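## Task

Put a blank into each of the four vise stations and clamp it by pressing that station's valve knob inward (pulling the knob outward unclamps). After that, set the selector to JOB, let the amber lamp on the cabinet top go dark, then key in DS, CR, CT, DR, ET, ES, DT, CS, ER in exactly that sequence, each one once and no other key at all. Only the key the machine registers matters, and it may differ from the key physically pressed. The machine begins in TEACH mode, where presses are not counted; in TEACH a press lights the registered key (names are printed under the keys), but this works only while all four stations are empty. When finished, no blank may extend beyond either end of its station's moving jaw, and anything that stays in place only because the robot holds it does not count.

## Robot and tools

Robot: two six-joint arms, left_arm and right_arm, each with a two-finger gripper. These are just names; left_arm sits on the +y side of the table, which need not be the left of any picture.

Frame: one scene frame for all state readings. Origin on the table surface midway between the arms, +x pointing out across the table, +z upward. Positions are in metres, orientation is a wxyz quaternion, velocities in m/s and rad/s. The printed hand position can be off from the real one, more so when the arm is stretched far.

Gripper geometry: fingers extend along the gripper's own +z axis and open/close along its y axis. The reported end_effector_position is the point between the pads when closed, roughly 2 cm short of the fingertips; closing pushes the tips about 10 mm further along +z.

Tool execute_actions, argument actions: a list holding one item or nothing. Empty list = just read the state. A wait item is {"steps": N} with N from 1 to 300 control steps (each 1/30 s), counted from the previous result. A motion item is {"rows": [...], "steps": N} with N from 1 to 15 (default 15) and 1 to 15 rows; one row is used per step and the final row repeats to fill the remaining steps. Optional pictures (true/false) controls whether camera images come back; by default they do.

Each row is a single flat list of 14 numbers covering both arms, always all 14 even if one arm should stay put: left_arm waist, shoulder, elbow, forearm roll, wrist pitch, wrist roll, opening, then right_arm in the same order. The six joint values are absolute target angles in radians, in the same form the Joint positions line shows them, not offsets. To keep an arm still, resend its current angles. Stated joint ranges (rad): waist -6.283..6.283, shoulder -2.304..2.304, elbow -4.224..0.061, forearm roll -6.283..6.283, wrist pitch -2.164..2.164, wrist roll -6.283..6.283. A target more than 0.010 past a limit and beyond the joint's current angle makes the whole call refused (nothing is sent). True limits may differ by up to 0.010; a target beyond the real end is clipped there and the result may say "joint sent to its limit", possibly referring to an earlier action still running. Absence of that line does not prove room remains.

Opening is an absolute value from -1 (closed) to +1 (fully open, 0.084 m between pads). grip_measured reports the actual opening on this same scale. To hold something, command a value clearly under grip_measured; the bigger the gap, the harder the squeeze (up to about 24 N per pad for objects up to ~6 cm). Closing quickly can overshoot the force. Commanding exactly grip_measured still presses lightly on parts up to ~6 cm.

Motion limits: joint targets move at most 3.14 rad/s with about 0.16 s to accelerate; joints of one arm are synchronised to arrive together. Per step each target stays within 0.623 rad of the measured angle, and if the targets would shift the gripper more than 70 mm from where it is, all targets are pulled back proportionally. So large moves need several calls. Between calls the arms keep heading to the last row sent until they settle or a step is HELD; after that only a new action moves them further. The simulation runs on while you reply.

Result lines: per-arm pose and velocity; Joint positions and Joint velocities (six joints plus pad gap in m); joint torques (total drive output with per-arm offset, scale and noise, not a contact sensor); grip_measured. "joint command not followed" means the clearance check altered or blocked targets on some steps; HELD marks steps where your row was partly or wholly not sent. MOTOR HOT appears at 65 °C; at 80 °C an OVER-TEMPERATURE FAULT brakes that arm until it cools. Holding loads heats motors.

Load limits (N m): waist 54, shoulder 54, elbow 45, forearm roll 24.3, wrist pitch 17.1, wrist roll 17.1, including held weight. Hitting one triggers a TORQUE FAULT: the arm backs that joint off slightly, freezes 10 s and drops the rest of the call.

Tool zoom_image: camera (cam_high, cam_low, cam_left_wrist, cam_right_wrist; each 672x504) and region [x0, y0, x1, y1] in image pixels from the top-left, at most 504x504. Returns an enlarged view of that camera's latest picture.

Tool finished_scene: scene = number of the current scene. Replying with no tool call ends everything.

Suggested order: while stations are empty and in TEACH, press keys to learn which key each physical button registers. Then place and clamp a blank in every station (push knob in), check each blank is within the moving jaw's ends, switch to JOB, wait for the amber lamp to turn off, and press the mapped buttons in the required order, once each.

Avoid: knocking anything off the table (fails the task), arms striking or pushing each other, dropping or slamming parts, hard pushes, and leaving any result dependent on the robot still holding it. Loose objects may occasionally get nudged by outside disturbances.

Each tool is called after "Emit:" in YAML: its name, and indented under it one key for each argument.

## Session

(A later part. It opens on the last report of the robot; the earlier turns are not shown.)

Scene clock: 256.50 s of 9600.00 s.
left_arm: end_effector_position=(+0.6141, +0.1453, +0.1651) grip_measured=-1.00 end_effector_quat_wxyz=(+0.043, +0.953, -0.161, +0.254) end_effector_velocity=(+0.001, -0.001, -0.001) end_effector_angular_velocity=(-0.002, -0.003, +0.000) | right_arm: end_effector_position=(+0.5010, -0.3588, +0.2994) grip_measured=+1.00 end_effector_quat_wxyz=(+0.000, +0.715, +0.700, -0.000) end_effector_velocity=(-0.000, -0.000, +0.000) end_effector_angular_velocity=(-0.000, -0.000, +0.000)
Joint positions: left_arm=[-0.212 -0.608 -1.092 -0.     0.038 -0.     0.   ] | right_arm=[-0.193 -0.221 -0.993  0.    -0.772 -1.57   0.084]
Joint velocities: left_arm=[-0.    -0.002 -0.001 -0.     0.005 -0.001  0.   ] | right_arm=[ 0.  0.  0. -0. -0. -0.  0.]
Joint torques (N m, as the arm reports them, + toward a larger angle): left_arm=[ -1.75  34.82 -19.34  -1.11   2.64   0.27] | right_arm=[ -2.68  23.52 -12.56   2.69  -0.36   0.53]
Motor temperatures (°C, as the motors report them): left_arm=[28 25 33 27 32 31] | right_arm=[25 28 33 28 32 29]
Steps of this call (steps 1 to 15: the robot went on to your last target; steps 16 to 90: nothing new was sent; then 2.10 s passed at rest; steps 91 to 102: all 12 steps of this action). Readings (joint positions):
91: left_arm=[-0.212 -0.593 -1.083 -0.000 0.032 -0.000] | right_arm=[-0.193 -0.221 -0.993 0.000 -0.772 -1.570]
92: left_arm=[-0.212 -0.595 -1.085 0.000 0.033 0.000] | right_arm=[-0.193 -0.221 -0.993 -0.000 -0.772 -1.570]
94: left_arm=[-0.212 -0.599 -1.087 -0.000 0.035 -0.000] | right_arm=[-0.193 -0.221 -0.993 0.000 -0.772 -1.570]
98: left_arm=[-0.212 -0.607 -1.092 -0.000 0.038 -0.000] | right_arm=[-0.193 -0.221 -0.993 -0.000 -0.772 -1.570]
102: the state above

Emit:
execute_actions:
  actions:
    - {"rows":[[-0.212,-0.542,-1.054,0,0.009,0,-1,-0.193,-0.221,-0.993,0,-0.772,-1.57,1],[-0.212,-0.542,-1.054,0,0.009,0,-1,-0.193,-0.221,-0.993,0,-0.772,-1.57,1],[-0.212,-0.542,-1.054,0,0.009,0,-1,-0.193,-0.221,-0.993,0,-0.772,-1.57,1],[-0.212,-0.542,-1.054,0,0.009,0,-1,-0.193,-0.221,-0.993,0,-0.772,-1.57,1],[-0.212,-0.542,-1.054,0,0.009,0,-1,-0.193,-0.221,-0.993,0,-0.772,-1.57,1],[-0.26,-0.567,-1.097,0,-0.009,0,-1,-0.193,-0.221,-0.993,0,-0.772,-1.57,1],[-0.26,-0.567,-1.097,0,-0.009,0,-1,-0.193,-0.221,-0.993,0,-0.772,-1.57,1],[-0.26,-0.567,-1.097,0,-0.009,0,-1,-0.193,-0.221,-0.993,0,-0.772,-1.57,1],[-0.26,-0.567,-1.097,0,-0.009,0,-1,-0.193,-0.221,-0.993,0,-0.772,-1.57,1],[-0.26,-0.567,-1.097,0,-0.009,0,-1,-0.193,-0.221,-0.993,0,-0.772,-1.57,1],[-0.26,-0.61,-1.121,0,0.01,0,-1,-0.193,-0.221,-0.993,0,-0.772,-1.57,1]],"steps":15}
  pictures: false

Emit:
execute_actions:
  actions:
    - {"rows":[[-0.26,-0.625,-1.13,0,0.017,0,-1,-0.193,-0.221,-0.993,0,-0.772,-1.57,1],[-0.26,-0.625,-1.13,0,0.017,0,-1,-0.193,-0.221,-0.993,0,-0.772,-1.57,1],[-0.26,-0.625,-1.13,0,0.017,0,-1,-0.193,-0.221,-0.993,0,-0.772,-1.57,1],[-0.26,-0.634,-1.135,0,0.021,0,-1,-0.193,-0.221,-0.993,0,-0.772,-1.57,1]],"steps":12}

Scene clock: 271.83 s of 9600.00 s.
left_arm: end_effector_position=(+0.6090, +0.1125, +0.1731) grip_measured=-1.00 end_effector_quat_wxyz=(+0.049, +0.949, -0.184, +0.251) end_effector_velocity=(+0.006, -0.000, -0.057) end_effector_angular_velocity=(+0.015, +0.040, +0.005) | right_arm: end_effector_position=(+0.5010, -0.3588, +0.2994) grip_measured=+1.00 end_effector_quat_wxyz=(+0.000, +0.715, +0.700, -0.000) end_effector_velocity=(+0.000, -0.000, +0.000) end_effector_angular_velocity=(-0.000, -0.001, -0.000)
Joint positions: left_arm=[-0.26  -0.608 -1.117 -0.     0.008  0.     0.   ] | right_arm=[-0.193 -0.221 -0.993 -0.    -0.772 -1.57   0.084]
Joint velocities: left_arm=[ 0.003 -0.117 -0.04  -0.001  0.035 -0.001  0.   ] | right_arm=[-0.001  0.    -0.    -0.     0.    -0.    -0.   ]
Joint torques (N m, as the arm reports them, + toward a larger angle): left_arm=[  0.06  75.05 -23.3   -0.99   1.85   0.25] | right_arm=[ -0.8   25.05 -14.38   1.01  -0.16   0.46]
Motor temperatures (°C, as the motors report them): left_arm=[28 25 33 27 32 31] | right_arm=[25 28 33 28 32 29]
Steps of this call (steps 1 to 15: the robot went on to your last target; steps 16 to 90: nothing new was sent; then 11.83 s passed at rest; steps 91 to 105: all 15 steps of this action). Readings (joint positions):
91: left_arm=[-0.212 -0.608 -1.091 0.000 0.039 0.000] | right_arm=[-0.193 -0.221 -0.993 -0.000 -0.772 -1.570]
92: left_arm=[-0.212 -0.600 -1.086 0.000 0.036 0.000] | right_arm=[-0.193 -0.221 -0.993 0.000 -0.772 -1.570]
94: left_arm=[-0.213 -0.564 -1.062 0.000 0.018 0.000] | right_arm=[-0.193 -0.221 -0.993 0.000 -0.772 -1.570]
98: left_arm=[-0.236 -0.557 -1.076 -0.000 0.000 -0.000] | right_arm=[-0.193 -0.221 -0.993 -0.000 -0.772 -1.570]
105: the state above

Scene clock: 272.23 s of 9600.00 s.
left_arm: end_effector_position=(+0.6149, +0.1101, +0.1655) grip_measured=-1.00 end_effector_quat_wxyz=(+0.049, +0.949, -0.184, +0.253) end_effector_velocity=(+0.001, -0.001, -0.002) end_effector_angular_velocity=(-0.001, -0.002, -0.000) | right_arm: end_effector_position=(+0.5010, -0.3588, +0.2994) grip_measured=+1.00 end_effector_quat_wxyz=(+0.000, +0.715, +0.700, -0.000) end_effector_velocity=(+0.000, -0.000, -0.000) end_effector_angular_velocity=(+0.000, +0.000, -0.001)
Joint positions: left_arm=[-0.26  -0.632 -1.135 -0.     0.019 -0.     0.   ] | right_arm=[-0.193 -0.221 -0.993 -0.    -0.772 -1.57   0.084]
Joint velocities: left_arm=[-0.    -0.005 -0.001  0.     0.006  0.     0.   ] | right_arm=[-0. -0. -0.  0.  0.  0. -0.]
Joint torques (N m, as the arm reports them, + toward a larger angle): left_arm=[ -1.57  34.43 -20.3   -1.25   3.35   0.25] | right_arm=[ -2.71  25.54 -14.24   1.99  -0.29   0.28]
Motor temperatures (°C, as the motors report them): left_arm=[28 25 33 27 32 31] | right_arm=[25 28 33 28 32 29]
Steps of this call (steps 1 to 12: all 12 steps of this action). Readings (joint positions):
1: left_arm=[-0.260 -0.611 -1.119 -0.000 0.009 -0.000] | right_arm=[-0.193 -0.221 -0.993 -0.000 -0.772 -1.570]
2: left_arm=[-0.260 -0.615 -1.123 -0.000 0.012 -0.000] | right_arm=[-0.193 -0.221 -0.993 -0.000 -0.772 -1.570]
4: left_arm=[-0.260 -0.623 -1.128 -0.000 0.016 -0.000] | right_arm=[-0.193 -0.221 -0.993 0.000 -0.772 -1.570]
8: left_arm=[-0.260 -0.632 -1.134 -0.000 0.019 -0.000] | right_arm=[-0.193 -0.221 -0.993 -0.000 -0.772 -1.570]
12: the state above

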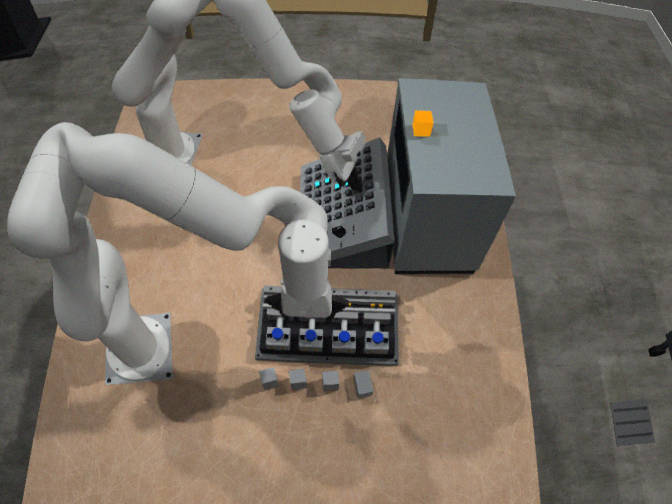

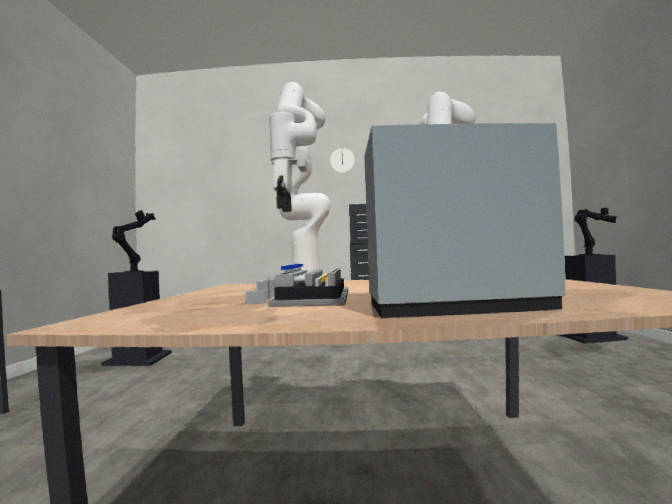

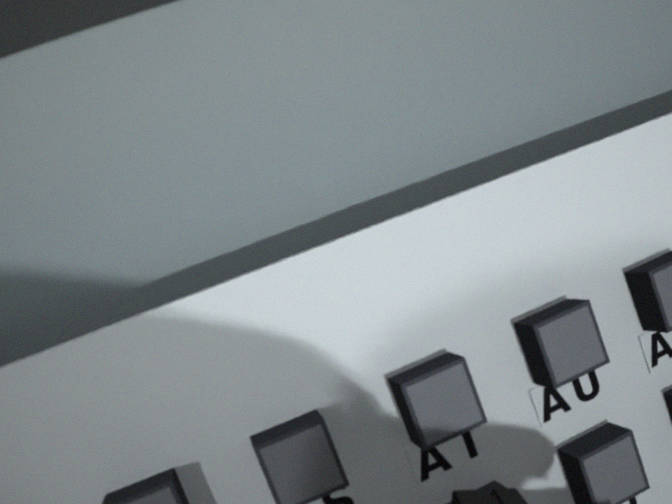

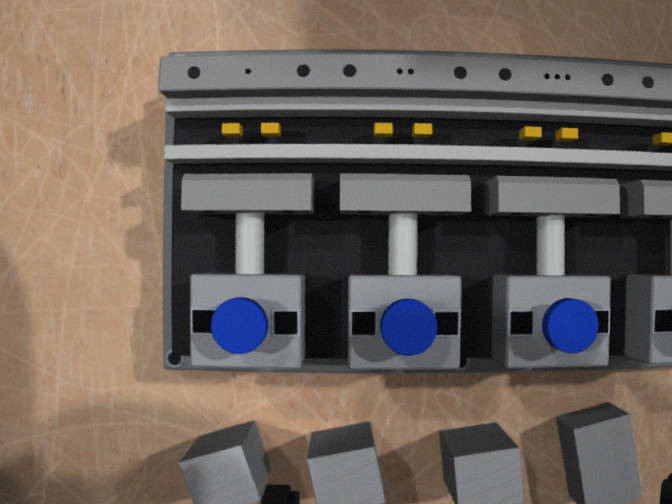

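Emit:
execute_actions:
  actions:
    - {"rows":[[-0.26,-0.567,-1.097,0,-0.009,0,-1,-0.193,-0.221,-0.993,0,-0.772,-1.57,1],[-0.26,-0.567,-1.097,0,-0.009,0,-1,-0.193,-0.221,-0.993,0,-0.772,-1.57,1],[-0.26,-0.567,-1.097,0,-0.009,0,-1,-0.193,-0.221,-0.993,0,-0.772,-1.57,1],[-0.26,-0.567,-1.097,0,-0.009,0,-1,-0.193,-0.221,-0.993,0,-0.772,-1.57,1],[-0.26,-0.567,-1.097,0,-0.009,0,-1,-0.193,-0.221,-0.993,0,-0.772,-1.57,1],[-0.308,-0.592,-1.139,0,-0.026,0,-1,-0.193,-0.221,-0.993,0,-0.772,-1.57,1],[-0.308,-0.592,-1.139,0,-0.026,0,-1,-0.193,-0.221,-0.993,0,-0.772,-1.57,1],[-0.308,-0.592,-1.139,0,-0.026,0,-1,-0.193,-0.221,-0.993,0,-0.772,-1.57,1],[-0.308,-0.592,-1.139,0,-0.026,0,-1,-0.193,-0.221,-0.993,0,-0.772,-1.57,1],[-0.308,-0.592,-1.139,0,-0.026,0,-1,-0.193,-0.221,-0.993,0,-0.772,-1.57,1],[-0.308,-0.635,-1.163,0,-0.007,0,-1,-0.193,-0.221,-0.993,0,-0.772,-1.57,1]],"steps":15}
  pictures: false

Emit:
execute_actions:
  actions:
    - {"rows":[[-0.308,-0.65,-1.172,0,0,0,-1,-0.193,-0.221,-0.993,0,-0.772,-1.57,1],[-0.308,-0.65,-1.172,0,0,0,-1,-0.193,-0.221,-0.993,0,-0.772,-1.57,1],[-0.308,-0.65,-1.172,0,0,0,-1,-0.193,-0.221,-0.993,0,-0.772,-1.57,1],[-0.308,-0.659,-1.177,0,0.004,0,-1,-0.193,-0.221,-0.993,0,-0.772,-1.57,1]],"steps":12}
  pictures: false

Scene clock: 285.37 s of 9600.00 s.
left_arm: end_effector_position=(+0.6079, +0.0769, +0.1734) grip_measured=-1.00 end_effector_quat_wxyz=(+0.055, +0.944, -0.206, +0.250) end_effector_velocity=(+0.004, +0.001, -0.062) end_effector_angular_velocity=(+0.021, +0.046, +0.004) | right_arm: end_effector_position=(+0.5010, -0.3588, +0.2994) grip_measured=+1.00 end_effector_quat_wxyz=(+0.000, +0.715, +0.700, -0.000) end_effector_velocity=(-0.000, -0.000, -0.000) end_effector_angular_velocity=(-0.000, +0.000, +0.000)
Joint positions: left_arm=[-0.308 -0.633 -1.16  -0.    -0.009  0.     0.   ] | right_arm=[-0.193 -0.221 -0.993  0.    -0.772 -1.57   0.084]
Joint velocities: left_arm=[ 0.004 -0.12  -0.038 -0.001  0.031  0.     0.   ] | right_arm=[-0.    -0.     0.    -0.001  0.    -0.    -0.   ]
Joint torques (N m, as the arm reports them, + toward a larger angle): left_arm=[  0.39  77.3  -23.51  -0.89   1.87   0.16] | right_arm=[ -0.1   26.36 -13.62   1.19  -0.26   0.67]
Motor temperatures (°C, as the motors report them): left_arm=[28 25 33 27 33 31] | right_arm=[25 28 33 28 32 29]
Steps of this call (steps 1 to 15: the robot went on to your last target; steps 16 to 90: nothing new was sent; then 9.63 s passed at rest; steps 91 to 105: all 15 steps of this action). Readings (joint positions):
91: left_arm=[-0.260 -0.633 -1.134 0.000 0.021 0.000] | right_arm=[-0.193 -0.221 -0.993 -0.000 -0.772 -1.570]
92: left_arm=[-0.260 -0.625 -1.129 0.000 0.019 0.000] | right_arm=[-0.193 -0.221 -0.993 0.000 -0.772 -1.570]
94: left_arm=[-0.261 -0.589 -1.107 0.000 0.004 0.000] | right_arm=[-0.193 -0.221 -0.993 -0.000 -0.772 -1.570]
98: left_arm=[-0.284 -0.582 -1.120 -0.000 -0.015 0.000] | right_arm=[-0.193 -0.221 -0.993 0.000 -0.772 -1.570]
105: the state above

Scene clock: 285.77 s of 9600.00 s.
left_arm: end_effector_position=(+0.6136, +0.0743, +0.1650) grip_measured=-1.00 end_effector_quat_wxyz=(+0.055, +0.944, -0.206, +0.252) end_effector_velocity=(+0.001, -0.001, -0.000) end_effector_angular_velocity=(-0.000, -0.001, -0.001) | right_arm: end_effector_position=(+0.5010, -0.3588, +0.2994) grip_measured=+1.00 end_effector_quat_wxyz=(+0.000, +0.715, +0.700, -0.000) end_effector_velocity=(-0.000, -0.001, -0.000) end_effector_angular_velocity=(-0.000, +0.001, -0.001)
Joint positions: left_arm=[-0.308 -0.658 -1.177 -0.     0.003 -0.     0.   ] | right_arm=[-0.193 -0.221 -0.993 -0.    -0.772 -1.57   0.084]
Joint velocities: left_arm=[-0.    -0.002 -0.001 -0.     0.002  0.001  0.   ] | right_arm=[-0.001 -0.001  0.    -0.    -0.    -0.    -0.   ]
Joint torques (N m, as the arm reports them, + toward a larger angle): left_arm=[ -1.63  47.27 -20.26  -1.05   2.45   0.26] | right_arm=[ -0.52  26.59 -14.09   2.34  -0.27   0.68]
Motor temperatures (°C, as the motors report them): left_arm=[28 25 33 27 33 31] | right_arm=[25 28 33 28 32 29]
Steps of this call (steps 1 to 12: all 12 steps of this action). Readings (joint positions):
1: left_arm=[-0.308 -0.636 -1.161 -0.000 -0.007 0.000] | right_arm=[-0.193 -0.221 -0.993 -0.000 -0.772 -1.570]
2: left_arm=[-0.308 -0.640 -1.165 -0.000 -0.005 0.000] | right_arm=[-0.193 -0.221 -0.993 -0.000 -0.772 -1.570]
4: left_arm=[-0.308 -0.648 -1.170 -0.000 -0.001 0.000] | right_arm=[-0.193 -0.221 -0.993 -0.000 -0.772 -1.570]
8: left_arm=[-0.308 -0.658 -1.176 -0.000 0.003 -0.000] | right_arm=[-0.193 -0.221 -0.993 0.000 -0.772 -1.570]
12: the state above

Emit:
execute_actions:
  actions:
    - {"rows":[[-0.308,-0.664,-1.18,0,0.006,0,-1,-0.193,-0.221,-0.993,0,-0.772,-1.57,1]],"steps":9}
  pictures: false

Scene clock: 288.63 s of 9600.00 s.
left_arm: end_effector_position=(+0.6143, +0.0739, +0.1641) grip_measured=-1.00 end_effector_quat_wxyz=(+0.055, +0.944, -0.206, +0.252) end_effector_velocity=(+0.000, -0.000, -0.001) end_effector_angular_velocity=(-0.002, -0.005, -0.001) | right_arm: end_effector_position=(+0.5010, -0.3588, +0.2994) grip_measured=+1.00 end_effector_quat_wxyz=(+0.000, +0.715, +0.700, -0.000) end_effector_velocity=(-0.000, -0.000, -0.000) end_effector_angular_velocity=(-0.000, +0.001, -0.001)
Joint positions: left_arm=[-0.308 -0.661 -1.18  -0.     0.003 -0.     0.   ] | right_arm=[-0.193 -0.221 -0.993 -0.    -0.772 -1.57   0.084]
Joint velocities: left_arm=[-0.    -0.001  0.002  0.     0.008  0.     0.   ] | right_arm=[-0.    -0.     0.    -0.001 -0.     0.001 -0.   ]
Joint torques (N m, as the arm reports them, + toward a larger angle): left_arm=[ -5.9   14.11 -20.35  -0.89   5.42   0.29] | right_arm=[  0.23  25.58 -12.27   2.31  -0.34   0.53]
Motor temperatures (°C, as the motors report them): left_arm=[28 25 33 27 33 31] | right_arm=[25 28 33 28 32 29]
Steps of this call (steps 1 to 15: the robot went on to your last target; steps 16 to 77: nothing new was sent; steps 78 to 86: all 9 steps of this action). Readings (joint positions):
78: left_arm=[-0.308 -0.659 -1.177 -0.000 0.004 -0.000] | right_arm=[-0.193 -0.221 -0.993 -0.000 -0.772 -1.570]
79: left_arm=[-0.308 -0.660 -1.178 -0.000 0.004 -0.000] | right_arm=[-0.193 -0.221 -0.993 -0.000 -0.772 -1.570]
81: left_arm=[-0.308 -0.661 -1.180 -0.000 0.003 -0.000] | right_arm=[-0.193 -0.221 -0.993 -0.000 -0.772 -1.570]
85: left_arm=[-0.308 -0.661 -1.180 -0.000 0.003 -0.000] | right_arm=[-0.193 -0.221 -0.993 -0.000 -0.772 -1.570]
86: the state above

Emit:
execute_actions:
  actions:
    - {"rows":[[-0.308,-0.592,-1.139,0,-0.026,0,-1,-0.193,-0.221,-0.993,0,-0.772,-1.57,1],[-0.308,-0.592,-1.139,0,-0.026,0,-1,-0.193,-0.221,-0.993,0,-0.772,-1.57,1],[-0.308,-0.592,-1.139,0,-0.026,0,-1,-0.193,-0.221,-0.993,0,-0.772,-1.57,1],[-0.308,-0.592,-1.139,0,-0.026,0,-1,-0.193,-0.221,-0.993,0,-0.772,-1.57,1],[-0.308,-0.592,-1.139,0,-0.026,0,-1,-0.193,-0.221,-0.993,0,-0.772,-1.57,1],[-0.326,-0.573,-1.053,0,0.042,0,-1,-0.193,-0.221,-0.993,0,-0.772,-1.57,1],[-0.326,-0.573,-1.053,0,0.042,0,-1,-0.193,-0.221,-0.993,0,-0.772,-1.57,1],[-0.326,-0.573,-1.053,0,0.042,0,-1,-0.193,-0.221,-0.993,0,-0.772,-1.57,1],[-0.326,-0.573,-1.053,0,0.042,0,-1,-0.193,-0.221,-0.993,0,-0.772,-1.57,1],[-0.326,-0.573,-1.053,0,0.042,0,-1,-0.193,-0.221,-0.993,0,-0.772,-1.57,1],[-0.326,-0.616,-1.077,0,0.061,0,-1,-0.193,-0.221,-0.993,0,-0.772,-1.57,1]],"steps":15}
  pictures: false

Emit:
execute_actions:
  actions:
    - {"rows":[[-0.326,-0.631,-1.086,0,0.068,0,-1,-0.193,-0.221,-0.993,0,-0.772,-1.57,1],[-0.326,-0.631,-1.086,0,0.068,0,-1,-0.193,-0.221,-0.993,0,-0.772,-1.57,1],[-0.326,-0.631,-1.086,0,0.068,0,-1,-0.193,-0.221,-0.993,0,-0.772,-1.57,1],[-0.326,-0.64,-1.091,0,0.072,0,-1,-0.193,-0.221,-0.993,0,-0.772,-1.57,1]],"steps":12}
  pictures: false

Scene clock: 302.27 s of 9600.00 s.
left_arm: end_effector_position=(+0.5793, +0.0766, +0.1557) grip_measured=-1.00 end_effector_quat_wxyz=(+0.057, +0.942, -0.215, +0.251) end_effector_velocity=(+0.010, -0.003, -0.049) end_effector_angular_velocity=(+0.010, +0.020, +0.001) | right_arm: end_effector_position=(+0.5010, -0.3588, +0.2994) grip_measured=+1.00 end_effector_quat_wxyz=(+0.000, +0.715, +0.700, -0.000) end_effector_velocity=(-0.000, +0.000, -0.000) end_effector_angular_velocity=(-0.000, +0.001, +0.001)
Joint positions: left_arm=[-0.326 -0.614 -1.074  0.     0.059  0.     0.   ] | right_arm=[-0.193 -0.221 -0.993  0.    -0.772 -1.57   0.084]
Joint velocities: left_arm=[ 0.002 -0.113 -0.047  0.     0.043  0.001  0.   ] | right_arm=[ 0.001 -0.001  0.    -0.    -0.     0.    -0.   ]
Joint torques (N m, as the arm reports them, + toward a larger angle): left_arm=[  0.74  71.05 -20.99  -1.04   1.76   0.25] | right_arm=[ -0.05  24.44 -13.2    2.29  -0.41   0.46]
Motor temperatures (°C, as the motors report them): left_arm=[28 25 33 27 34 31] | right_arm=[25 28 33 28 32 29]
Steps of this call (steps 1 to 15: the robot went on to your last target; steps 16 to 90: nothing new was sent; then 10.13 s passed at rest; steps 91 to 105: all 15 steps of this action). Readings (joint positions):
91: left_arm=[-0.308 -0.661 -1.179 0.000 0.003 0.000] | right_arm=[-0.193 -0.221 -0.993 -0.000 -0.772 -1.570]
92: left_arm=[-0.308 -0.653 -1.174 0.000 0.002 0.000] | right_arm=[-0.193 -0.221 -0.993 0.000 -0.772 -1.570]
94: left_arm=[-0.309 -0.616 -1.150 0.000 -0.012 0.000] | right_arm=[-0.193 -0.221 -0.993 0.000 -0.772 -1.570]
98: left_arm=[-0.315 -0.585 -1.108 0.000 0.008 0.000] | right_arm=[-0.193 -0.221 -0.993 0.000 -0.772 -1.570]
105: the state above

Scene clock: 302.67 s of 9600.00 s.
left_arm: end_effector_position=(+0.5847, +0.0742, +0.1478) grip_measured=-1.00 end_effector_quat_wxyz=(+0.057, +0.942, -0.215, +0.252) end_effector_velocity=(+0.000, -0.000, -0.002) end_effector_angular_velocity=(-0.001, -0.000, +0.001) | right_arm: end_effector_position=(+0.5010, -0.3588, +0.2994) grip_measured=+1.00 end_effector_quat_wxyz=(+0.000, +0.715, +0.700, -0.000) end_effector_velocity=(+0.000, -0.000, +0.000) end_effector_angular_velocity=(-0.000, -0.000, +0.000)
Joint positions: left_arm=[-0.326 -0.639 -1.091 -0.     0.071 -0.     0.   ] | right_arm=[-0.193 -0.221 -0.993  0.    -0.772 -1.57   0.084]
Joint velocities: left_arm=[-0.    -0.003 -0.001 -0.     0.003 -0.001  0.   ] | right_arm=[-0.     0.    -0.    -0.001 -0.    -0.     0.   ]
Joint torques (N m, as the arm reports them, + toward a larger angle): left_arm=[ -1.47  35.94 -19.36  -1.1    2.83   0.29] | right_arm=[  0.33  24.53 -13.32   1.61  -0.3    0.49]
Motor temperatures (°C, as the motors report them): left_arm=[28 25 33 27 34 31] | right_arm=[25 28 33 28 32 29]
Steps of this call (steps 1 to 12: all 12 steps of this action). Readings (joint positions):
1: left_arm=[-0.326 -0.617 -1.076 -0.000 0.061 0.000] | right_arm=[-0.193 -0.221 -0.993 0.000 -0.772 -1.570]
2: left_arm=[-0.326 -0.621 -1.080 0.000 0.063 0.000] | right_arm=[-0.193 -0.221 -0.993 -0.000 -0.772 -1.570]
4: left_arm=[-0.326 -0.629 -1.085 0.000 0.067 0.000] | right_arm=[-0.193 -0.221 -0.993 -0.000 -0.772 -1.570]
8: left_arm=[-0.326 -0.638 -1.091 -0.000 0.071 -0.000] | right_arm=[-0.193 -0.221 -0.993 0.000 -0.772 -1.570]
12: the state above

Emit:
execute_actions:
  actions:
    - {"rows":[[-0.326,-0.573,-1.053,0,0.042,0,-1,-0.193,-0.221,-0.993,0,-0.772,-1.57,1],[-0.326,-0.573,-1.053,0,0.042,0,-1,-0.193,-0.221,-0.993,0,-0.772,-1.57,1],[-0.326,-0.573,-1.053,0,0.042,0,-1,-0.193,-0.221,-0.993,0,-0.772,-1.57,1],[-0.326,-0.573,-1.053,0,0.042,0,-1,-0.193,-0.221,-0.993,0,-0.772,-1.57,1],[-0.326,-0.573,-1.053,0,0.042,0,-1,-0.193,-0.221,-0.993,0,-0.772,-1.57,1],[-0.344,-0.554,-0.966,0,0.109,0,-1,-0.193,-0.221,-0.993,0,-0.772,-1.57,1],[-0.344,-0.554,-0.966,0,0.109,0,-1,-0.193,-0.221,-0.993,0,-0.772,-1.57,1],[-0.344,-0.554,-0.966,0,0.109,0,-1,-0.193,-0.221,-0.993,0,-0.772,-1.57,1],[-0.344,-0.554,-0.966,0,0.109,0,-1,-0.193,-0.221,-0.993,0,-0.772,-1.57,1],[-0.344,-0.554,-0.966,0,0.109,0,-1,-0.193,-0.221,-0.993,0,-0.772,-1.57,1],[-0.344,-0.594,-0.989,0,0.127,0,-1,-0.193,-0.221,-0.993,0,-0.772,-1.57,1]],"steps":15}
  pictures: false

Emit:
execute_actions:
  actions:
    - {"rows":[[-0.344,-0.612,-0.999,0,0.135,0,-1,-0.193,-0.221,-0.993,0,-0.772,-1.57,1],[-0.344,-0.612,-0.999,0,0.135,0,-1,-0.193,-0.221,-0.993,0,-0.772,-1.57,1],[-0.344,-0.612,-0.999,0,0.135,0,-1,-0.193,-0.221,-0.993,0,-0.772,-1.57,1],[-0.344,-0.621,-1.004,0,0.139,0,-1,-0.193,-0.221,-0.993,0,-0.772,-1.57,1]],"steps":12}

Scene clock: 315.10 s of 9600.00 s.
left_arm: end_effector_position=(+0.5485, +0.0787, +0.1398) grip_measured=-1.00 end_effector_quat_wxyz=(+0.059, +0.940, -0.223, +0.250) end_effector_velocity=(+0.013, -0.005, -0.037) end_effector_angular_velocity=(+0.003, +0.004, -0.000) | right_arm: end_effector_position=(+0.5010, -0.3588, +0.2994) grip_measured=+1.00 end_effector_quat_wxyz=(+0.000, +0.715, +0.700, -0.000) end_effector_velocity=(+0.000, +0.000, +0.000) end_effector_angular_velocity=(-0.000, -0.000, +0.001)
Joint positions: left_arm=[-0.344 -0.592 -0.987  0.     0.125  0.     0.   ] | right_arm=[-0.193 -0.221 -0.993  0.    -0.772 -1.57   0.084]
Joint velocities: left_arm=[ 0.002 -0.099 -0.049  0.001  0.045  0.001  0.   ] | right_arm=[ 0.001  0.    -0.    -0.    -0.     0.     0.   ]
Joint torques (N m, as the arm reports them, + toward a larger angle): left_arm=[  0.28  66.48 -20.61  -1.14   2.     0.26] | right_arm=[ -1.76  25.38 -13.49   1.79  -0.24   0.45]
Motor temperatures (°C, as the motors report them): left_arm=[28 24 33 27 34 31] | right_arm=[25 28 33 28 32 29]
Steps of this call (steps 1 to 15: the robot went on to your last target; steps 16 to 90: nothing new was sent; then 8.93 s passed at rest; steps 91 to 105: all 15 steps of this action). Readings (joint positions):
91: left_arm=[-0.326 -0.639 -1.090 0.000 0.072 0.000] | right_arm=[-0.193 -0.221 -0.993 -0.000 -0.772 -1.570]
92: left_arm=[-0.326 -0.631 -1.085 0.000 0.069 0.000] | right_arm=[-0.193 -0.221 -0.993 0.000 -0.772 -1.570]
94: left_arm=[-0.327 -0.595 -1.062 0.000 0.052 0.000] | right_arm=[-0.193 -0.221 -0.993 0.000 -0.772 -1.570]
98: left_arm=[-0.333 -0.566 -1.021 0.000 0.072 0.000] | right_arm=[-0.193 -0.221 -0.993 -0.000 -0.772 -1.570]
105: the state above

Scene clock: 315.50 s of 9600.00 s.
left_arm: end_effector_position=(+0.5538, +0.0761, +0.1304) grip_measured=-1.00 end_effector_quat_wxyz=(+0.060, +0.940, -0.223, +0.251) end_effector_velocity=(+0.000, -0.000, +0.001) end_effector_angular_velocity=(-0.001, -0.002, +0.000) | right_arm: end_effector_position=(+0.5010, -0.3588, +0.2994) grip_measured=+1.00 end_effector_quat_wxyz=(+0.000, +0.715, +0.700, -0.000) end_effector_velocity=(-0.000, +0.000, +0.000) end_effector_angular_velocity=(+0.001, -0.000, -0.001)
Joint positions: left_arm=[-0.344 -0.621 -1.004 -0.     0.139 -0.     0.   ] | right_arm=[-0.193 -0.221 -0.993  0.    -0.772 -1.57   0.084]
Joint velocities: left_arm=[-0.     0.001 -0.     0.     0.001 -0.001  0.   ] | right_arm=[ 0.     0.     0.     0.001 -0.     0.     0.   ]
Joint torques (N m, as the arm reports them, + toward a larger angle): left_arm=[ -0.67  48.01 -18.67  -0.92   1.92   0.29] | right_arm=[ -0.1   24.49 -12.89   2.11  -0.33   0.57]
Motor temperatures (°C, as the motors report them): left_arm=[28 24 33 27 34 31] | right_arm=[25 28 33 28 32 29]
Steps of this call (steps 1 to 12: all 12 steps of this action). Readings (joint positions):
1: left_arm=[-0.344 -0.595 -0.988 0.000 0.126 0.000] | right_arm=[-0.193 -0.221 -0.993 0.000 -0.772 -1.570]
2: left_arm=[-0.344 -0.600 -0.992 0.000 0.129 0.000] | right_arm=[-0.193 -0.221 -0.993 -0.000 -0.772 -1.570]
4: left_arm=[-0.344 -0.609 -0.998 0.000 0.134 0.000] | right_arm=[-0.193 -0.221 -0.993 0.000 -0.772 -1.570]
8: left_arm=[-0.344 -0.620 -1.004 -0.000 0.139 -0.000] | right_arm=[-0.193 -0.221 -0.993 0.000 -0.772 -1.570]
12: the state above

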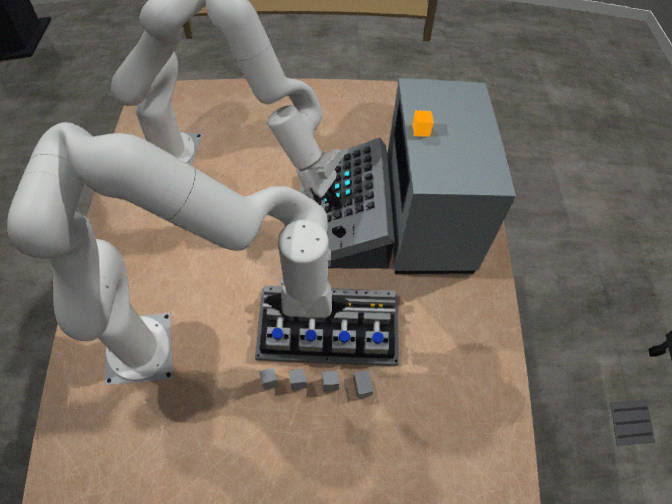

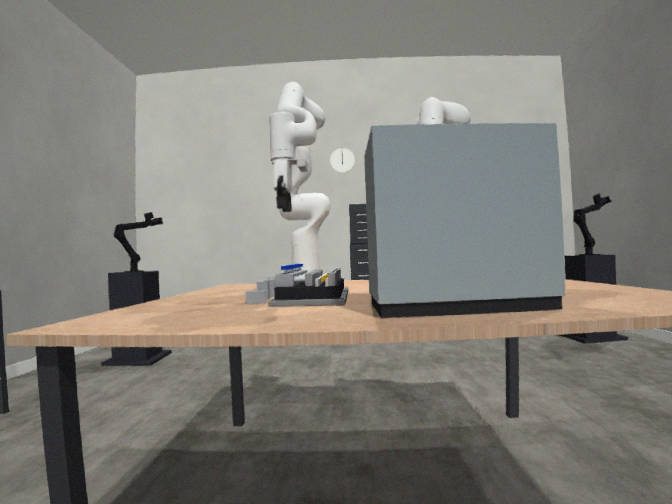

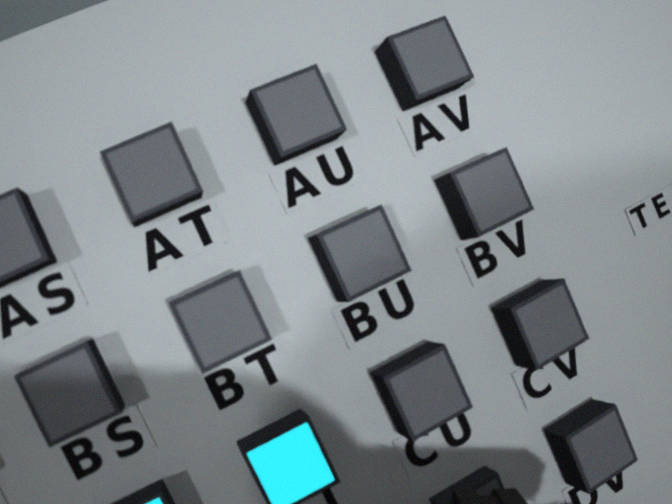

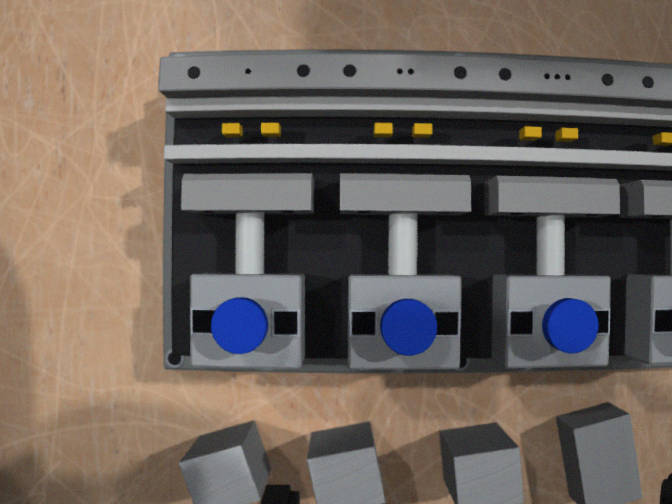

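Emit:
execute_actions:
  actions:
    - {"rows":[[-0.344,-0.627,-1.007,0,0.142,0,-1,-0.193,-0.221,-0.993,0,-0.772,-1.57,1]],"steps":9}
  pictures: false

Scene clock: 319.23 s of 9600.00 s.
left_arm: end_effector_position=(+0.5545, +0.0757, +0.1291) grip_measured=-1.00 end_effector_quat_wxyz=(+0.060, +0.940, -0.223, +0.251) end_effector_velocity=(+0.001, -0.000, +0.001) end_effector_angular_velocity=(-0.002, -0.005, -0.001) | right_arm: end_effector_position=(+0.5010, -0.3588, +0.2994) grip_measured=+1.00 end_effector_quat_wxyz=(+0.000, +0.715, +0.700, -0.000) end_effector_velocity=(+0.000, -0.000, -0.000) end_effector_angular_velocity=(-0.000, +0.000, +0.000)
Joint positions: left_arm=[-0.344 -0.625 -1.007 -0.     0.14  -0.     0.   ] | right_arm=[-0.193 -0.221 -0.993 -0.    -0.772 -1.57   0.084]
Joint velocities: left_arm=[0.    0.001 0.001 0.001 0.006 0.001 0.   ] | right_arm=[-0. -0. -0. -0.  0. -0. -0.]
Joint torques (N m, as the arm reports them, + toward a larger angle): left_arm=[ -4.01  11.66 -18.79  -0.57   3.72   0.36] | right_arm=[ -2.09  24.3  -12.74   1.99  -0.36   0.31]
Motor temperatures (°C, as the motors report them): left_arm=[28 25 33 27 33 31] | right_arm=[25 29 33 28 32 29]
Steps of this call (steps 1 to 15: the robot went on to your last target; steps 16 to 90: nothing new was sent; then 0.43 s passed at rest; steps 91 to 99: all 9 steps of this action). Readings (joint positions):
91: left_arm=[-0.344 -0.621 -1.004 -0.000 0.139 -0.000] | right_arm=[-0.193 -0.221 -0.993 -0.000 -0.772 -1.570]
92: left_arm=[-0.344 -0.623 -1.005 -0.000 0.140 -0.000] | right_arm=[-0.193 -0.221 -0.993 -0.000 -0.772 -1.570]
94: left_arm=[-0.344 -0.624 -1.006 -0.000 0.139 -0.000] | right_arm=[-0.193 -0.221 -0.993 0.000 -0.772 -1.570]
98: left_arm=[-0.344 -0.625 -1.007 -0.000 0.139 -0.000] | right_arm=[-0.193 -0.221 -0.993 -0.000 -0.772 -1.570]
99: the state above

Emit:
execute_actions:
  actions:
    - {"rows":[[-0.344,-0.554,-0.966,0,0.109,0,-1,-0.193,-0.221,-0.993,0,-0.772,-1.57,1],[-0.344,-0.554,-0.966,0,0.109,0,-1,-0.193,-0.221,-0.993,0,-0.772,-1.57,1],[-0.344,-0.554,-0.966,0,0.109,0,-1,-0.193,-0.221,-0.993,0,-0.772,-1.57,1],[-0.344,-0.554,-0.966,0,0.109,0,-1,-0.193,-0.221,-0.993,0,-0.772,-1.57,1],[-0.344,-0.554,-0.966,0,0.109,0,-1,-0.193,-0.221,-0.993,0,-0.772,-1.57,1],[-0.296,-0.532,-0.925,0,0.128,0,-1,-0.193,-0.221,-0.993,0,-0.772,-1.57,1],[-0.296,-0.532,-0.925,0,0.128,0,-1,-0.193,-0.221,-0.993,0,-0.772,-1.57,1],[-0.296,-0.532,-0.925,0,0.128,0,-1,-0.193,-0.221,-0.993,0,-0.772,-1.57,1],[-0.296,-0.532,-0.925,0,0.128,0,-1,-0.193,-0.221,-0.993,0,-0.772,-1.57,1],[-0.296,-0.532,-0.925,0,0.128,0,-1,-0.193,-0.221,-0.993,0,-0.772,-1.57,1],[-0.296,-0.572,-0.948,0,0.146,0,-1,-0.193,-0.221,-0.993,0,-0.772,-1.57,1]],"steps":15}
  pictures: false

Emit:
execute_actions:
  actions:
    - {"rows":[[-0.296,-0.59,-0.958,0,0.154,0,-1,-0.193,-0.221,-0.993,0,-0.772,-1.57,1],[-0.296,-0.59,-0.958,0,0.154,0,-1,-0.193,-0.221,-0.993,0,-0.772,-1.57,1],[-0.296,-0.59,-0.958,0,0.154,0,-1,-0.193,-0.221,-0.993,0,-0.772,-1.57,1],[-0.296,-0.6,-0.964,0,0.158,0,-1,-0.193,-0.221,-0.993,0,-0.772,-1.57,1]],"steps":12}
  pictures: false

Scene clock: 331.27 s of 9600.00 s.
left_arm: end_effector_position=(+0.5493, +0.1117, +0.1389) grip_measured=-1.00 end_effector_quat_wxyz=(+0.053, +0.945, -0.201, +0.252) end_effector_velocity=(+0.007, -0.004, -0.042) end_effector_angular_velocity=(+0.010, +0.024, -0.001) | right_arm: end_effector_position=(+0.5010, -0.3588, +0.2994) grip_measured=+1.00 end_effector_quat_wxyz=(+0.000, +0.715, +0.700, -0.000) end_effector_velocity=(+0.000, +0.000, +0.000) end_effector_angular_velocity=(+0.000, -0.000, -0.001)
Joint positions: left_arm=[-0.296 -0.57  -0.946  0.     0.145  0.     0.   ] | right_arm=[-0.193 -0.221 -0.993  0.    -0.772 -1.57   0.084]
Joint velocities: left_arm=[-0.002 -0.101 -0.042  0.     0.033 -0.     0.   ] | right_arm=[-0.     0.    -0.     0.     0.     0.001  0.   ]
Joint torques (N m, as the arm reports them, + toward a larger angle): left_arm=[  1.16  65.8  -19.63  -1.23   1.76   0.18] | right_arm=[  2.57  24.84 -12.68   2.51  -0.32   0.32]
Motor temperatures (°C, as the motors report them): left_arm=[28 24 33 27 34 31] | right_arm=[25 29 33 28 32 29]
Steps of this call (steps 1 to 15: the robot went on to your last target; steps 16 to 90: nothing new was sent; then 8.53 s passed at rest; steps 91 to 105: all 15 steps of this action). Readings (joint positions):
91: left_arm=[-0.344 -0.624 -1.006 0.000 0.141 0.000] | right_arm=[-0.193 -0.221 -0.993 -0.000 -0.772 -1.570]
92: left_arm=[-0.344 -0.617 -1.001 0.000 0.139 0.000] | right_arm=[-0.193 -0.221 -0.993 0.000 -0.772 -1.570]
94: left_arm=[-0.345 -0.578 -0.979 0.000 0.125 0.000] | right_arm=[-0.193 -0.221 -0.993 -0.000 -0.772 -1.570]
98: left_arm=[-0.320 -0.544 -0.947 0.000 0.124 0.000] | right_arm=[-0.193 -0.221 -0.993 -0.000 -0.772 -1.570]
105: the state above

Scene clock: 331.67 s of 9600.00 s.
left_arm: end_effector_position=(+0.5548, +0.1095, +0.1302) grip_measured=-1.00 end_effector_quat_wxyz=(+0.054, +0.945, -0.201, +0.252) end_effector_velocity=(+0.001, -0.000, -0.002) end_effector_angular_velocity=(-0.002, -0.002, +0.001) | right_arm: end_effector_position=(+0.5010, -0.3588, +0.2994) grip_measured=+1.00 end_effector_quat_wxyz=(+0.000, +0.715, +0.700, -0.000) end_effector_velocity=(-0.000, +0.000, -0.000) end_effector_angular_velocity=(+0.000, +0.000, +0.000)
Joint positions: left_arm=[-0.296 -0.598 -0.964 -0.     0.156 -0.     0.   ] | right_arm=[-0.193 -0.221 -0.993  0.    -0.772 -1.57   0.084]
Joint velocities: left_arm=[ 0.    -0.005 -0.001  0.001  0.006 -0.002  0.   ] | right_arm=[ 0. -0.  0.  0. -0. -0.  0.]
Joint torques (N m, as the arm reports them, + toward a larger angle): left_arm=[ -0.51  22.03 -19.67  -0.97   3.58   0.27] | right_arm=[ -0.66  25.12 -13.05   2.19  -0.25   0.78]
Motor temperatures (°C, as the motors report them): left_arm=[28 24 33 27 34 31] | right_arm=[25 29 33 28 32 29]
Steps of this call (steps 1 to 12: all 12 steps of this action). Readings (joint positions):
1: left_arm=[-0.296 -0.573 -0.947 0.000 0.146 0.000] | right_arm=[-0.193 -0.221 -0.993 -0.000 -0.772 -1.570]
2: left_arm=[-0.296 -0.578 -0.951 0.000 0.149 0.000] | right_arm=[-0.193 -0.221 -0.993 -0.000 -0.772 -1.570]
4: left_arm=[-0.296 -0.588 -0.957 0.000 0.153 0.000] | right_arm=[-0.193 -0.221 -0.993 0.000 -0.772 -1.570]
8: left_arm=[-0.296 -0.597 -0.963 -0.000 0.156 -0.000] | right_arm=[-0.193 -0.221 -0.993 0.000 -0.772 -1.570]
12: the state above

Emit:
execute_actions:
  actions:
    - {"rows":[[-0.296,-0.532,-0.925,0,0.128,0,-1,-0.193,-0.221,-0.993,0,-0.772,-1.57,1],[-0.296,-0.532,-0.925,0,0.128,0,-1,-0.193,-0.221,-0.993,0,-0.772,-1.57,1],[-0.296,-0.532,-0.925,0,0.128,0,-1,-0.193,-0.221,-0.993,0,-0.772,-1.57,1],[-0.296,-0.532,-0.925,0,0.128,0,-1,-0.193,-0.221,-0.993,0,-0.772,-1.57,1],[-0.296,-0.532,-0.925,0,0.128,0,-1,-0.193,-0.221,-0.993,0,-0.772,-1.57,1],[-0.23,-0.52,-0.968,0,0.077,0,-1,-0.193,-0.221,-0.993,0,-0.772,-1.57,1],[-0.23,-0.52,-0.968,0,0.077,0,-1,-0.193,-0.221,-0.993,0,-0.772,-1.57,1],[-0.23,-0.52,-0.968,0,0.077,0,-1,-0.193,-0.221,-0.993,0,-0.772,-1.57,1],[-0.23,-0.52,-0.968,0,0.077,0,-1,-0.193,-0.221,-0.993,0,-0.772,-1.57,1],[-0.23,-0.52,-0.968,0,0.077,0,-1,-0.193,-0.221,-0.993,0,-0.772,-1.57,1],[-0.23,-0.52,-0.968,0,0.077,0,-1,-0.193,-0.221,-0.993,0,-0.772,-1.57,1],[-0.23,-0.562,-0.991,0,0.095,0,-1,-0.193,-0.221,-0.993,0,-0.772,-1.57,1]],"steps":15}
  pictures: false

Emit:
execute_actions:
  actions:
    - {"rows":[[-0.23,-0.58,-1.001,0,0.103,0,-1,-0.193,-0.221,-0.993,0,-0.772,-1.57,1],[-0.23,-0.58,-1.001,0,0.103,0,-1,-0.193,-0.221,-0.993,0,-0.772,-1.57,1],[-0.23,-0.58,-1.001,0,0.103,0,-1,-0.193,-0.221,-0.993,0,-0.772,-1.57,1],[-0.23,-0.59,-1.006,0,0.107,0,-1,-0.193,-0.221,-0.993,0,-0.772,-1.57,1]],"steps":12}
  pictures: false

Emit:
execute_actions:
  actions:
    - {"rows":[[-0.23,-0.52,-0.968,0,0.077,0,-1,-0.193,-0.221,-0.993,0,-0.772,-1.57,1],[-0.23,-0.52,-0.968,0,0.077,0,-1,-0.193,-0.221,-0.993,0,-0.772,-1.57,1],[-0.23,-0.52,-0.968,0,0.077,0,-1,-0.193,-0.221,-0.993,0,-0.772,-1.57,1],[-0.23,-0.52,-0.968,0,0.077,0,-1,-0.193,-0.221,-0.993,0,-0.772,-1.57,1],[-0.15,-0.2,-0.75,0,-0.05,0,-1,-0.193,-0.221,-0.993,0,-0.772,-1.57,1]],"steps":15}

Emit:
zoom_image:
  camera: "cam_high"
  region: [290,130,400,240]

Scene clock: 349.83 s of 9600.00 s.
left_arm: end_effector_position=(+0.5783, +0.1451, +0.1600) grip_measured=-1.00 end_effector_quat_wxyz=(+0.045, +0.951, -0.170, +0.255) end_effector_velocity=(+0.003, -0.004, -0.122) end_effector_angular_velocity=(+0.039, +0.106, -0.004) | right_arm: end_effector_position=(+0.5010, -0.3588, +0.2994) grip_measured=+1.00 end_effector_quat_wxyz=(+0.000, +0.715, +0.700, -0.000) end_effector_velocity=(-0.000, -0.000, +0.000) end_effector_angular_velocity=(-0.001, +0.000, +0.000)
Joint positions: left_arm=[-0.23  -0.554 -0.986  0.     0.092  0.     0.   ] | right_arm=[-0.193 -0.221 -0.993 -0.    -0.772 -1.57   0.084]
Joint velocities: left_arm=[-0.004 -0.258 -0.081 -0.     0.064 -0.     0.   ] | right_arm=[-0.001  0.     0.    -0.001 -0.     0.     0.   ]
Joint torques (N m, as the arm reports them, + toward a larger angle): left_arm=[  1.2   77.98 -20.56  -1.12   1.66   0.21] | right_arm=[ -1.6   26.78 -13.44   2.17  -0.35   0.5 ]
Motor temperatures (°C, as the motors report them): left_arm=[28 24 33 27 35 31] | right_arm=[25 29 33 28 32 29]
Steps of this call (steps 1 to 15: the robot went on to your last target; steps 16 to 90: nothing new was sent; then 14.67 s passed at rest; steps 91 to 105: all 15 steps of this action). Readings (joint positions):
91: left_arm=[-0.296 -0.598 -0.963 0.000 0.158 0.000] | right_arm=[-0.193 -0.221 -0.993 0.000 -0.772 -1.570]
92: left_arm=[-0.296 -0.591 -0.958 0.000 0.156 0.000] | right_arm=[-0.193 -0.221 -0.993 0.000 -0.772 -1.570]
94: left_arm=[-0.296 -0.554 -0.937 0.000 0.142 0.000] | right_arm=[-0.193 -0.221 -0.993 -0.000 -0.772 -1.570]
98: left_arm=[-0.268 -0.529 -0.945 0.000 0.107 0.000] | right_arm=[-0.193 -0.221 -0.993 0.000 -0.772 -1.570]
105: the state above

Scene clock: 350.23 s of 9600.00 s.
left_arm: end_effector_position=(+0.5841, +0.1433, +0.1479) grip_measured=-1.00 end_effector_quat_wxyz=(+0.045, +0.951, -0.169, +0.254) end_effector_velocity=(+0.001, -0.000, -0.001) end_effector_angular_velocity=(-0.001, -0.004, -0.001) | right_arm: end_effector_position=(+0.5010, -0.3588, +0.2994) grip_measured=+1.00 end_effector_quat_wxyz=(+0.000, +0.715, +0.700, -0.000) end_effector_velocity=(+0.000, -0.000, +0.000) end_effector_angular_velocity=(+0.001, +0.000, -0.002)
Joint positions: left_arm=[-0.23  -0.588 -1.006 -0.     0.105 -0.     0.   ] | right_arm=[-0.193 -0.221 -0.993  0.    -0.772 -1.57   0.084]
Joint velocities: left_arm=[ 0.    -0.003 -0.002  0.001  0.005  0.001  0.   ] | right_arm=[-0.001  0.    -0.     0.001 -0.     0.     0.   ]
Joint torques (N m, as the arm reports them, + toward a larger angle): left_arm=[ -0.38  29.91 -19.85  -1.03   3.35   0.29] | right_arm=[  0.21  22.58 -13.03   1.58  -0.5    0.3 ]
Motor temperatures (°C, as the motors report them): left_arm=[28 24 33 27 35 31] | right_arm=[25 29 33 28 32 29]
Steps of this call (steps 1 to 12: all 12 steps of this action). Readings (joint positions):
1: left_arm=[-0.230 -0.560 -0.988 -0.000 0.094 0.000] | right_arm=[-0.193 -0.221 -0.993 -0.000 -0.772 -1.570]
2: left_arm=[-0.230 -0.567 -0.992 -0.000 0.097 0.000] | right_arm=[-0.193 -0.221 -0.993 0.000 -0.772 -1.570]
4: left_arm=[-0.230 -0.578 -0.999 0.000 0.102 0.000] | right_arm=[-0.193 -0.221 -0.993 0.000 -0.772 -1.570]
8: left_arm=[-0.230 -0.588 -1.005 -0.000 0.105 -0.000] | right_arm=[-0.193 -0.221 -0.993 0.000 -0.772 -1.570]
12: the state above

Scene clock: 350.73 s of 9600.00 s.
left_arm: end_effector_position=(+0.5032, +0.2190, +0.2469) grip_measured=-1.00 end_effector_quat_wxyz=(+0.034, +0.959, -0.132, +0.247) end_effector_velocity=(-0.052, +0.034, +0.015) end_effector_angular_velocity=(+0.013, +0.047, +0.036) | right_arm: end_effector_position=(+0.5010, -0.3588, +0.2994) grip_measured=+1.00 end_effector_quat_wxyz=(+0.000, +0.715, +0.700, -0.000) end_effector_velocity=(+0.000, -0.000, -0.000) end_effector_angular_velocity=(-0.000, -0.000, -0.000)
Joint positions: left_arm=[-0.151 -0.205 -0.755 -0.    -0.047 -0.     0.   ] | right_arm=[-0.193 -0.221 -0.993 -0.    -0.772 -1.57   0.084]
Joint velocities: left_arm=[ 0.035  0.147  0.121  0.001 -0.074 -0.002  0.   ] | right_arm=[-0.001 -0.     0.    -0.     0.    -0.    -0.   ]
Joint torques (N m, as the arm reports them, + toward a larger angle): left_arm=[ -2.68  10.21 -22.82  -0.81   2.13   0.26] | right_arm=[ -1.11  24.49 -13.15   2.07  -0.56   0.47]
Motor temperatures (°C, as the motors report them): left_arm=[28 24 33 27 35 31] | right_arm=[25 29 33 28 32 29]
Steps of this call (steps 1 to 15: all 15 steps of this action). Readings (joint positions):
1: left_arm=[-0.230 -0.588 -1.005 -0.000 0.105 -0.000] | right_arm=[-0.193 -0.221 -0.993 -0.000 -0.772 -1.570]
2: left_arm=[-0.230 -0.582 -1.001 0.000 0.103 0.000] | right_arm=[-0.193 -0.221 -0.993 0.000 -0.772 -1.570]
4: left_arm=[-0.230 -0.543 -0.979 -0.000 0.087 0.000] | right_arm=[-0.193 -0.221 -0.993 0.000 -0.772 -1.570]
8: left_arm=[-0.210 -0.440 -0.911 0.000 0.045 0.000] | right_arm=[-0.193 -0.221 -0.993 -0.000 -0.772 -1.570]
15: the state above

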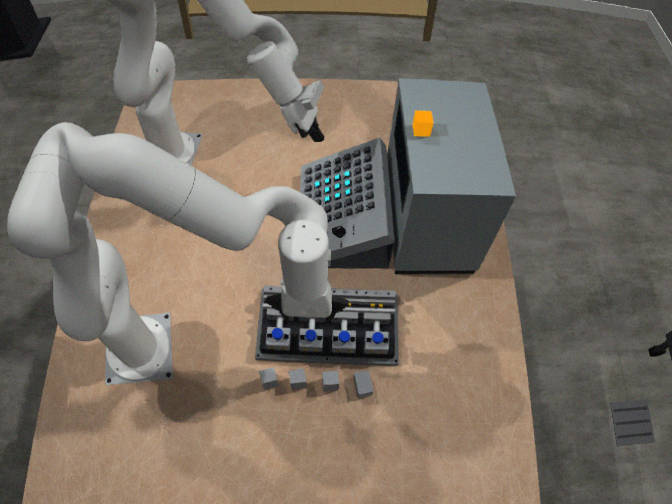

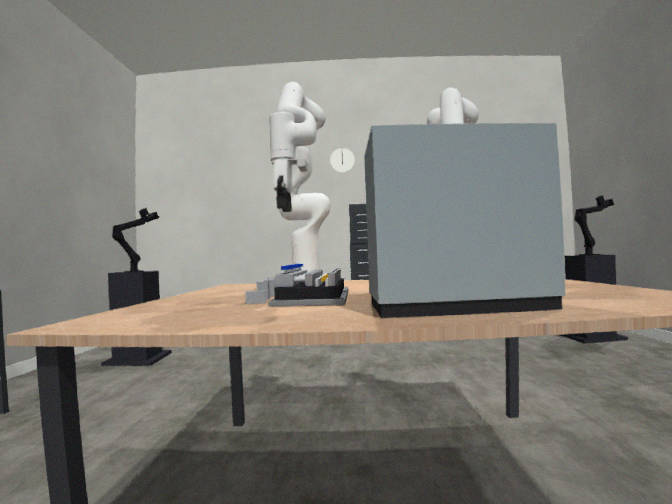

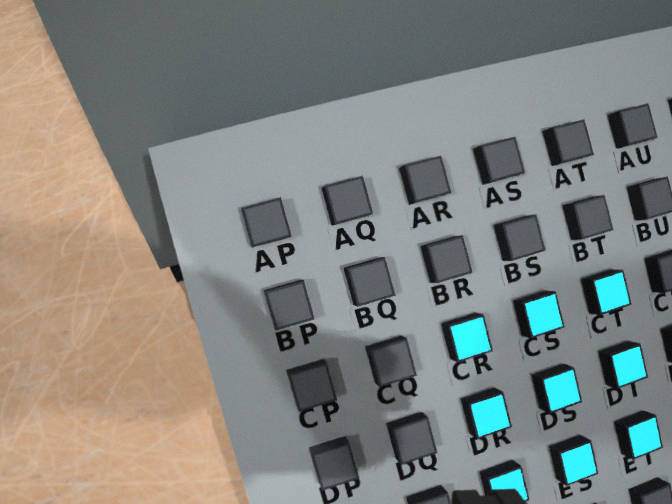

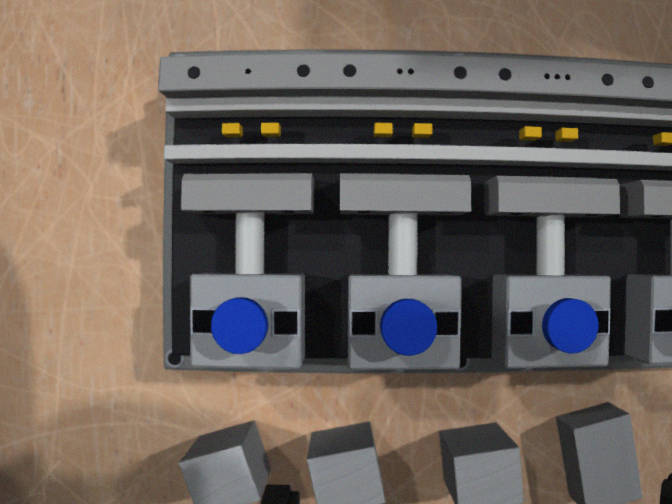

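Region (290, 130, 400, 240) of cam_high's 672x504 image, scaled by 4.582, with more detail than that image has.

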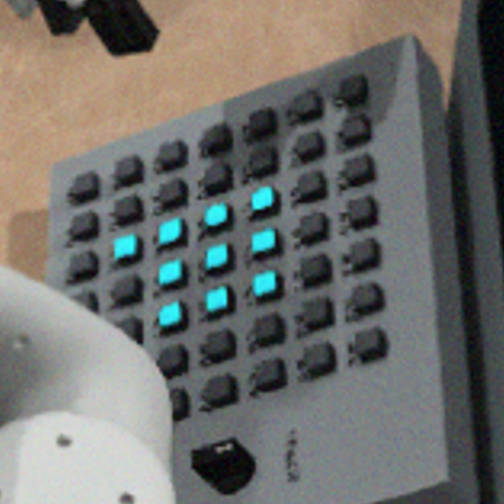

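Emit:
execute_actions:
  actions:
    - {"rows":[[-0.1,-0.1,-0.7,0,-0.1,0,-1,-0.367,-0.292,-1.081,0,-0.789,-1.767,1]],"steps":15}

Scene clock: 365.47 s of 9600.00 s.
left_arm: end_effector_position=(+0.4834, +0.2521, +0.2704) grip_measured=-1.00 end_effector_quat_wxyz=(+0.027, +0.963, -0.108, +0.246) end_effector_velocity=(+0.000, +0.001, +0.001) end_effector_angular_velocity=(-0.001, -0.001, +0.003) | right_arm: end_effector_position=(+0.5214, -0.4488, +0.2994) grip_measured=+1.00 end_effector_quat_wxyz=(-0.000, +0.706, +0.708, +0.000) end_effector_velocity=(-0.000, -0.002, -0.000) end_effector_angular_velocity=(-0.001, +0.000, -0.002)
Joint positions: left_arm=[-0.1   -0.101 -0.7    0.    -0.1    0.     0.   ] | right_arm=[-0.366 -0.292 -1.081  0.    -0.789 -1.767  0.084]
Joint velocities: left_arm=[ 0.001  0.001 -0.     0.    -0.    -0.002  0.   ] | right_arm=[-0.004 -0.001 -0.001 -0.001 -0.    -0.002 -0.   ]
Joint torques (N m, as the arm reports them, + toward a larger angle): left_arm=[ -0.35  30.69 -21.39  -1.11   1.71   0.31] | right_arm=[  0.65  26.57 -13.08   2.45  -0.35   0.46]
Motor temperatures (°C, as the motors report them): left_arm=[28 24 34 27 34 31] | right_arm=[25 29 33 28 32 29]
Steps of this call (steps 1 to 15: the robot went on to your last target; steps 16 to 90: nothing new was sent; then 11.23 s passed at rest; steps 91 to 105: all 15 steps of this action). Readings (joint positions):
91: left_arm=[-0.150 -0.199 -0.750 0.000 -0.051 0.000] | right_arm=[-0.194 -0.221 -0.993 0.000 -0.772 -1.571]
92: left_arm=[-0.145 -0.191 -0.744 0.000 -0.056 0.000] | right_arm=[-0.202 -0.224 -0.998 0.000 -0.773 -1.582]
94: left_arm=[-0.119 -0.138 -0.718 0.000 -0.082 0.000] | right_arm=[-0.259 -0.248 -1.027 0.000 -0.779 -1.648]
98: left_arm=[-0.100 -0.100 -0.701 -0.000 -0.099 -0.000] | right_arm=[-0.360 -0.290 -1.077 -0.000 -0.787 -1.755]
105: the state above

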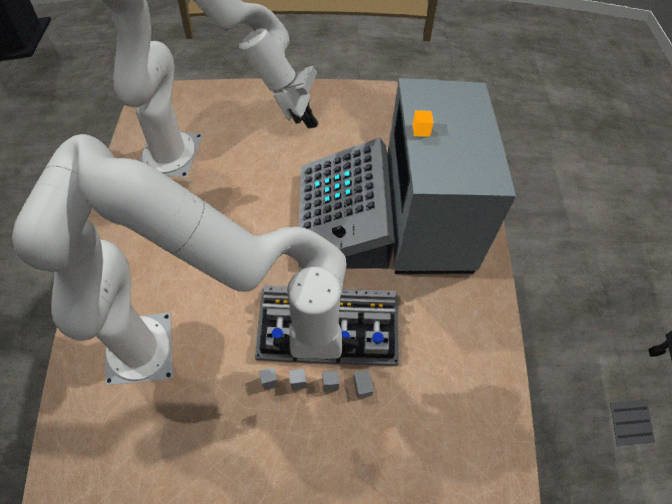

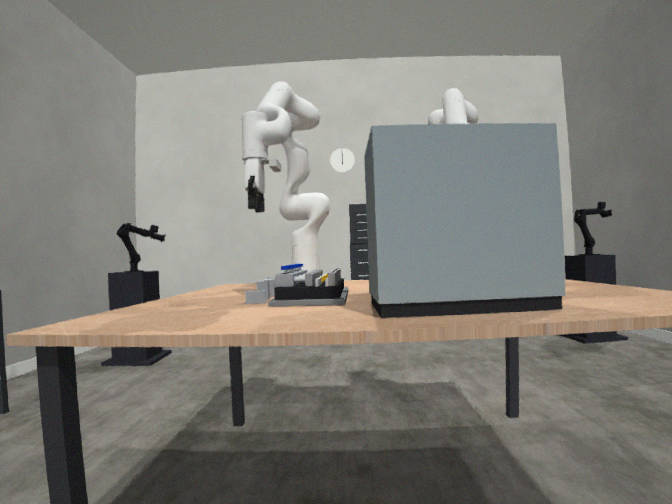

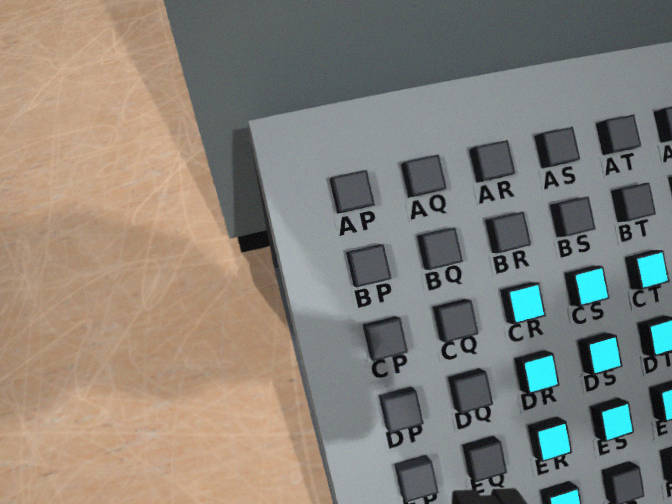

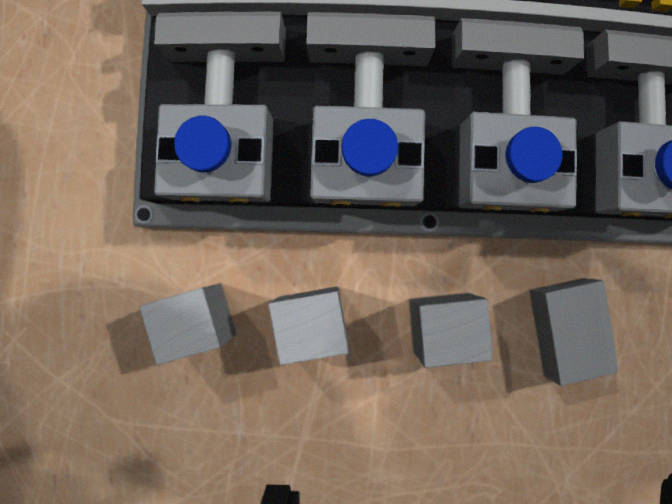

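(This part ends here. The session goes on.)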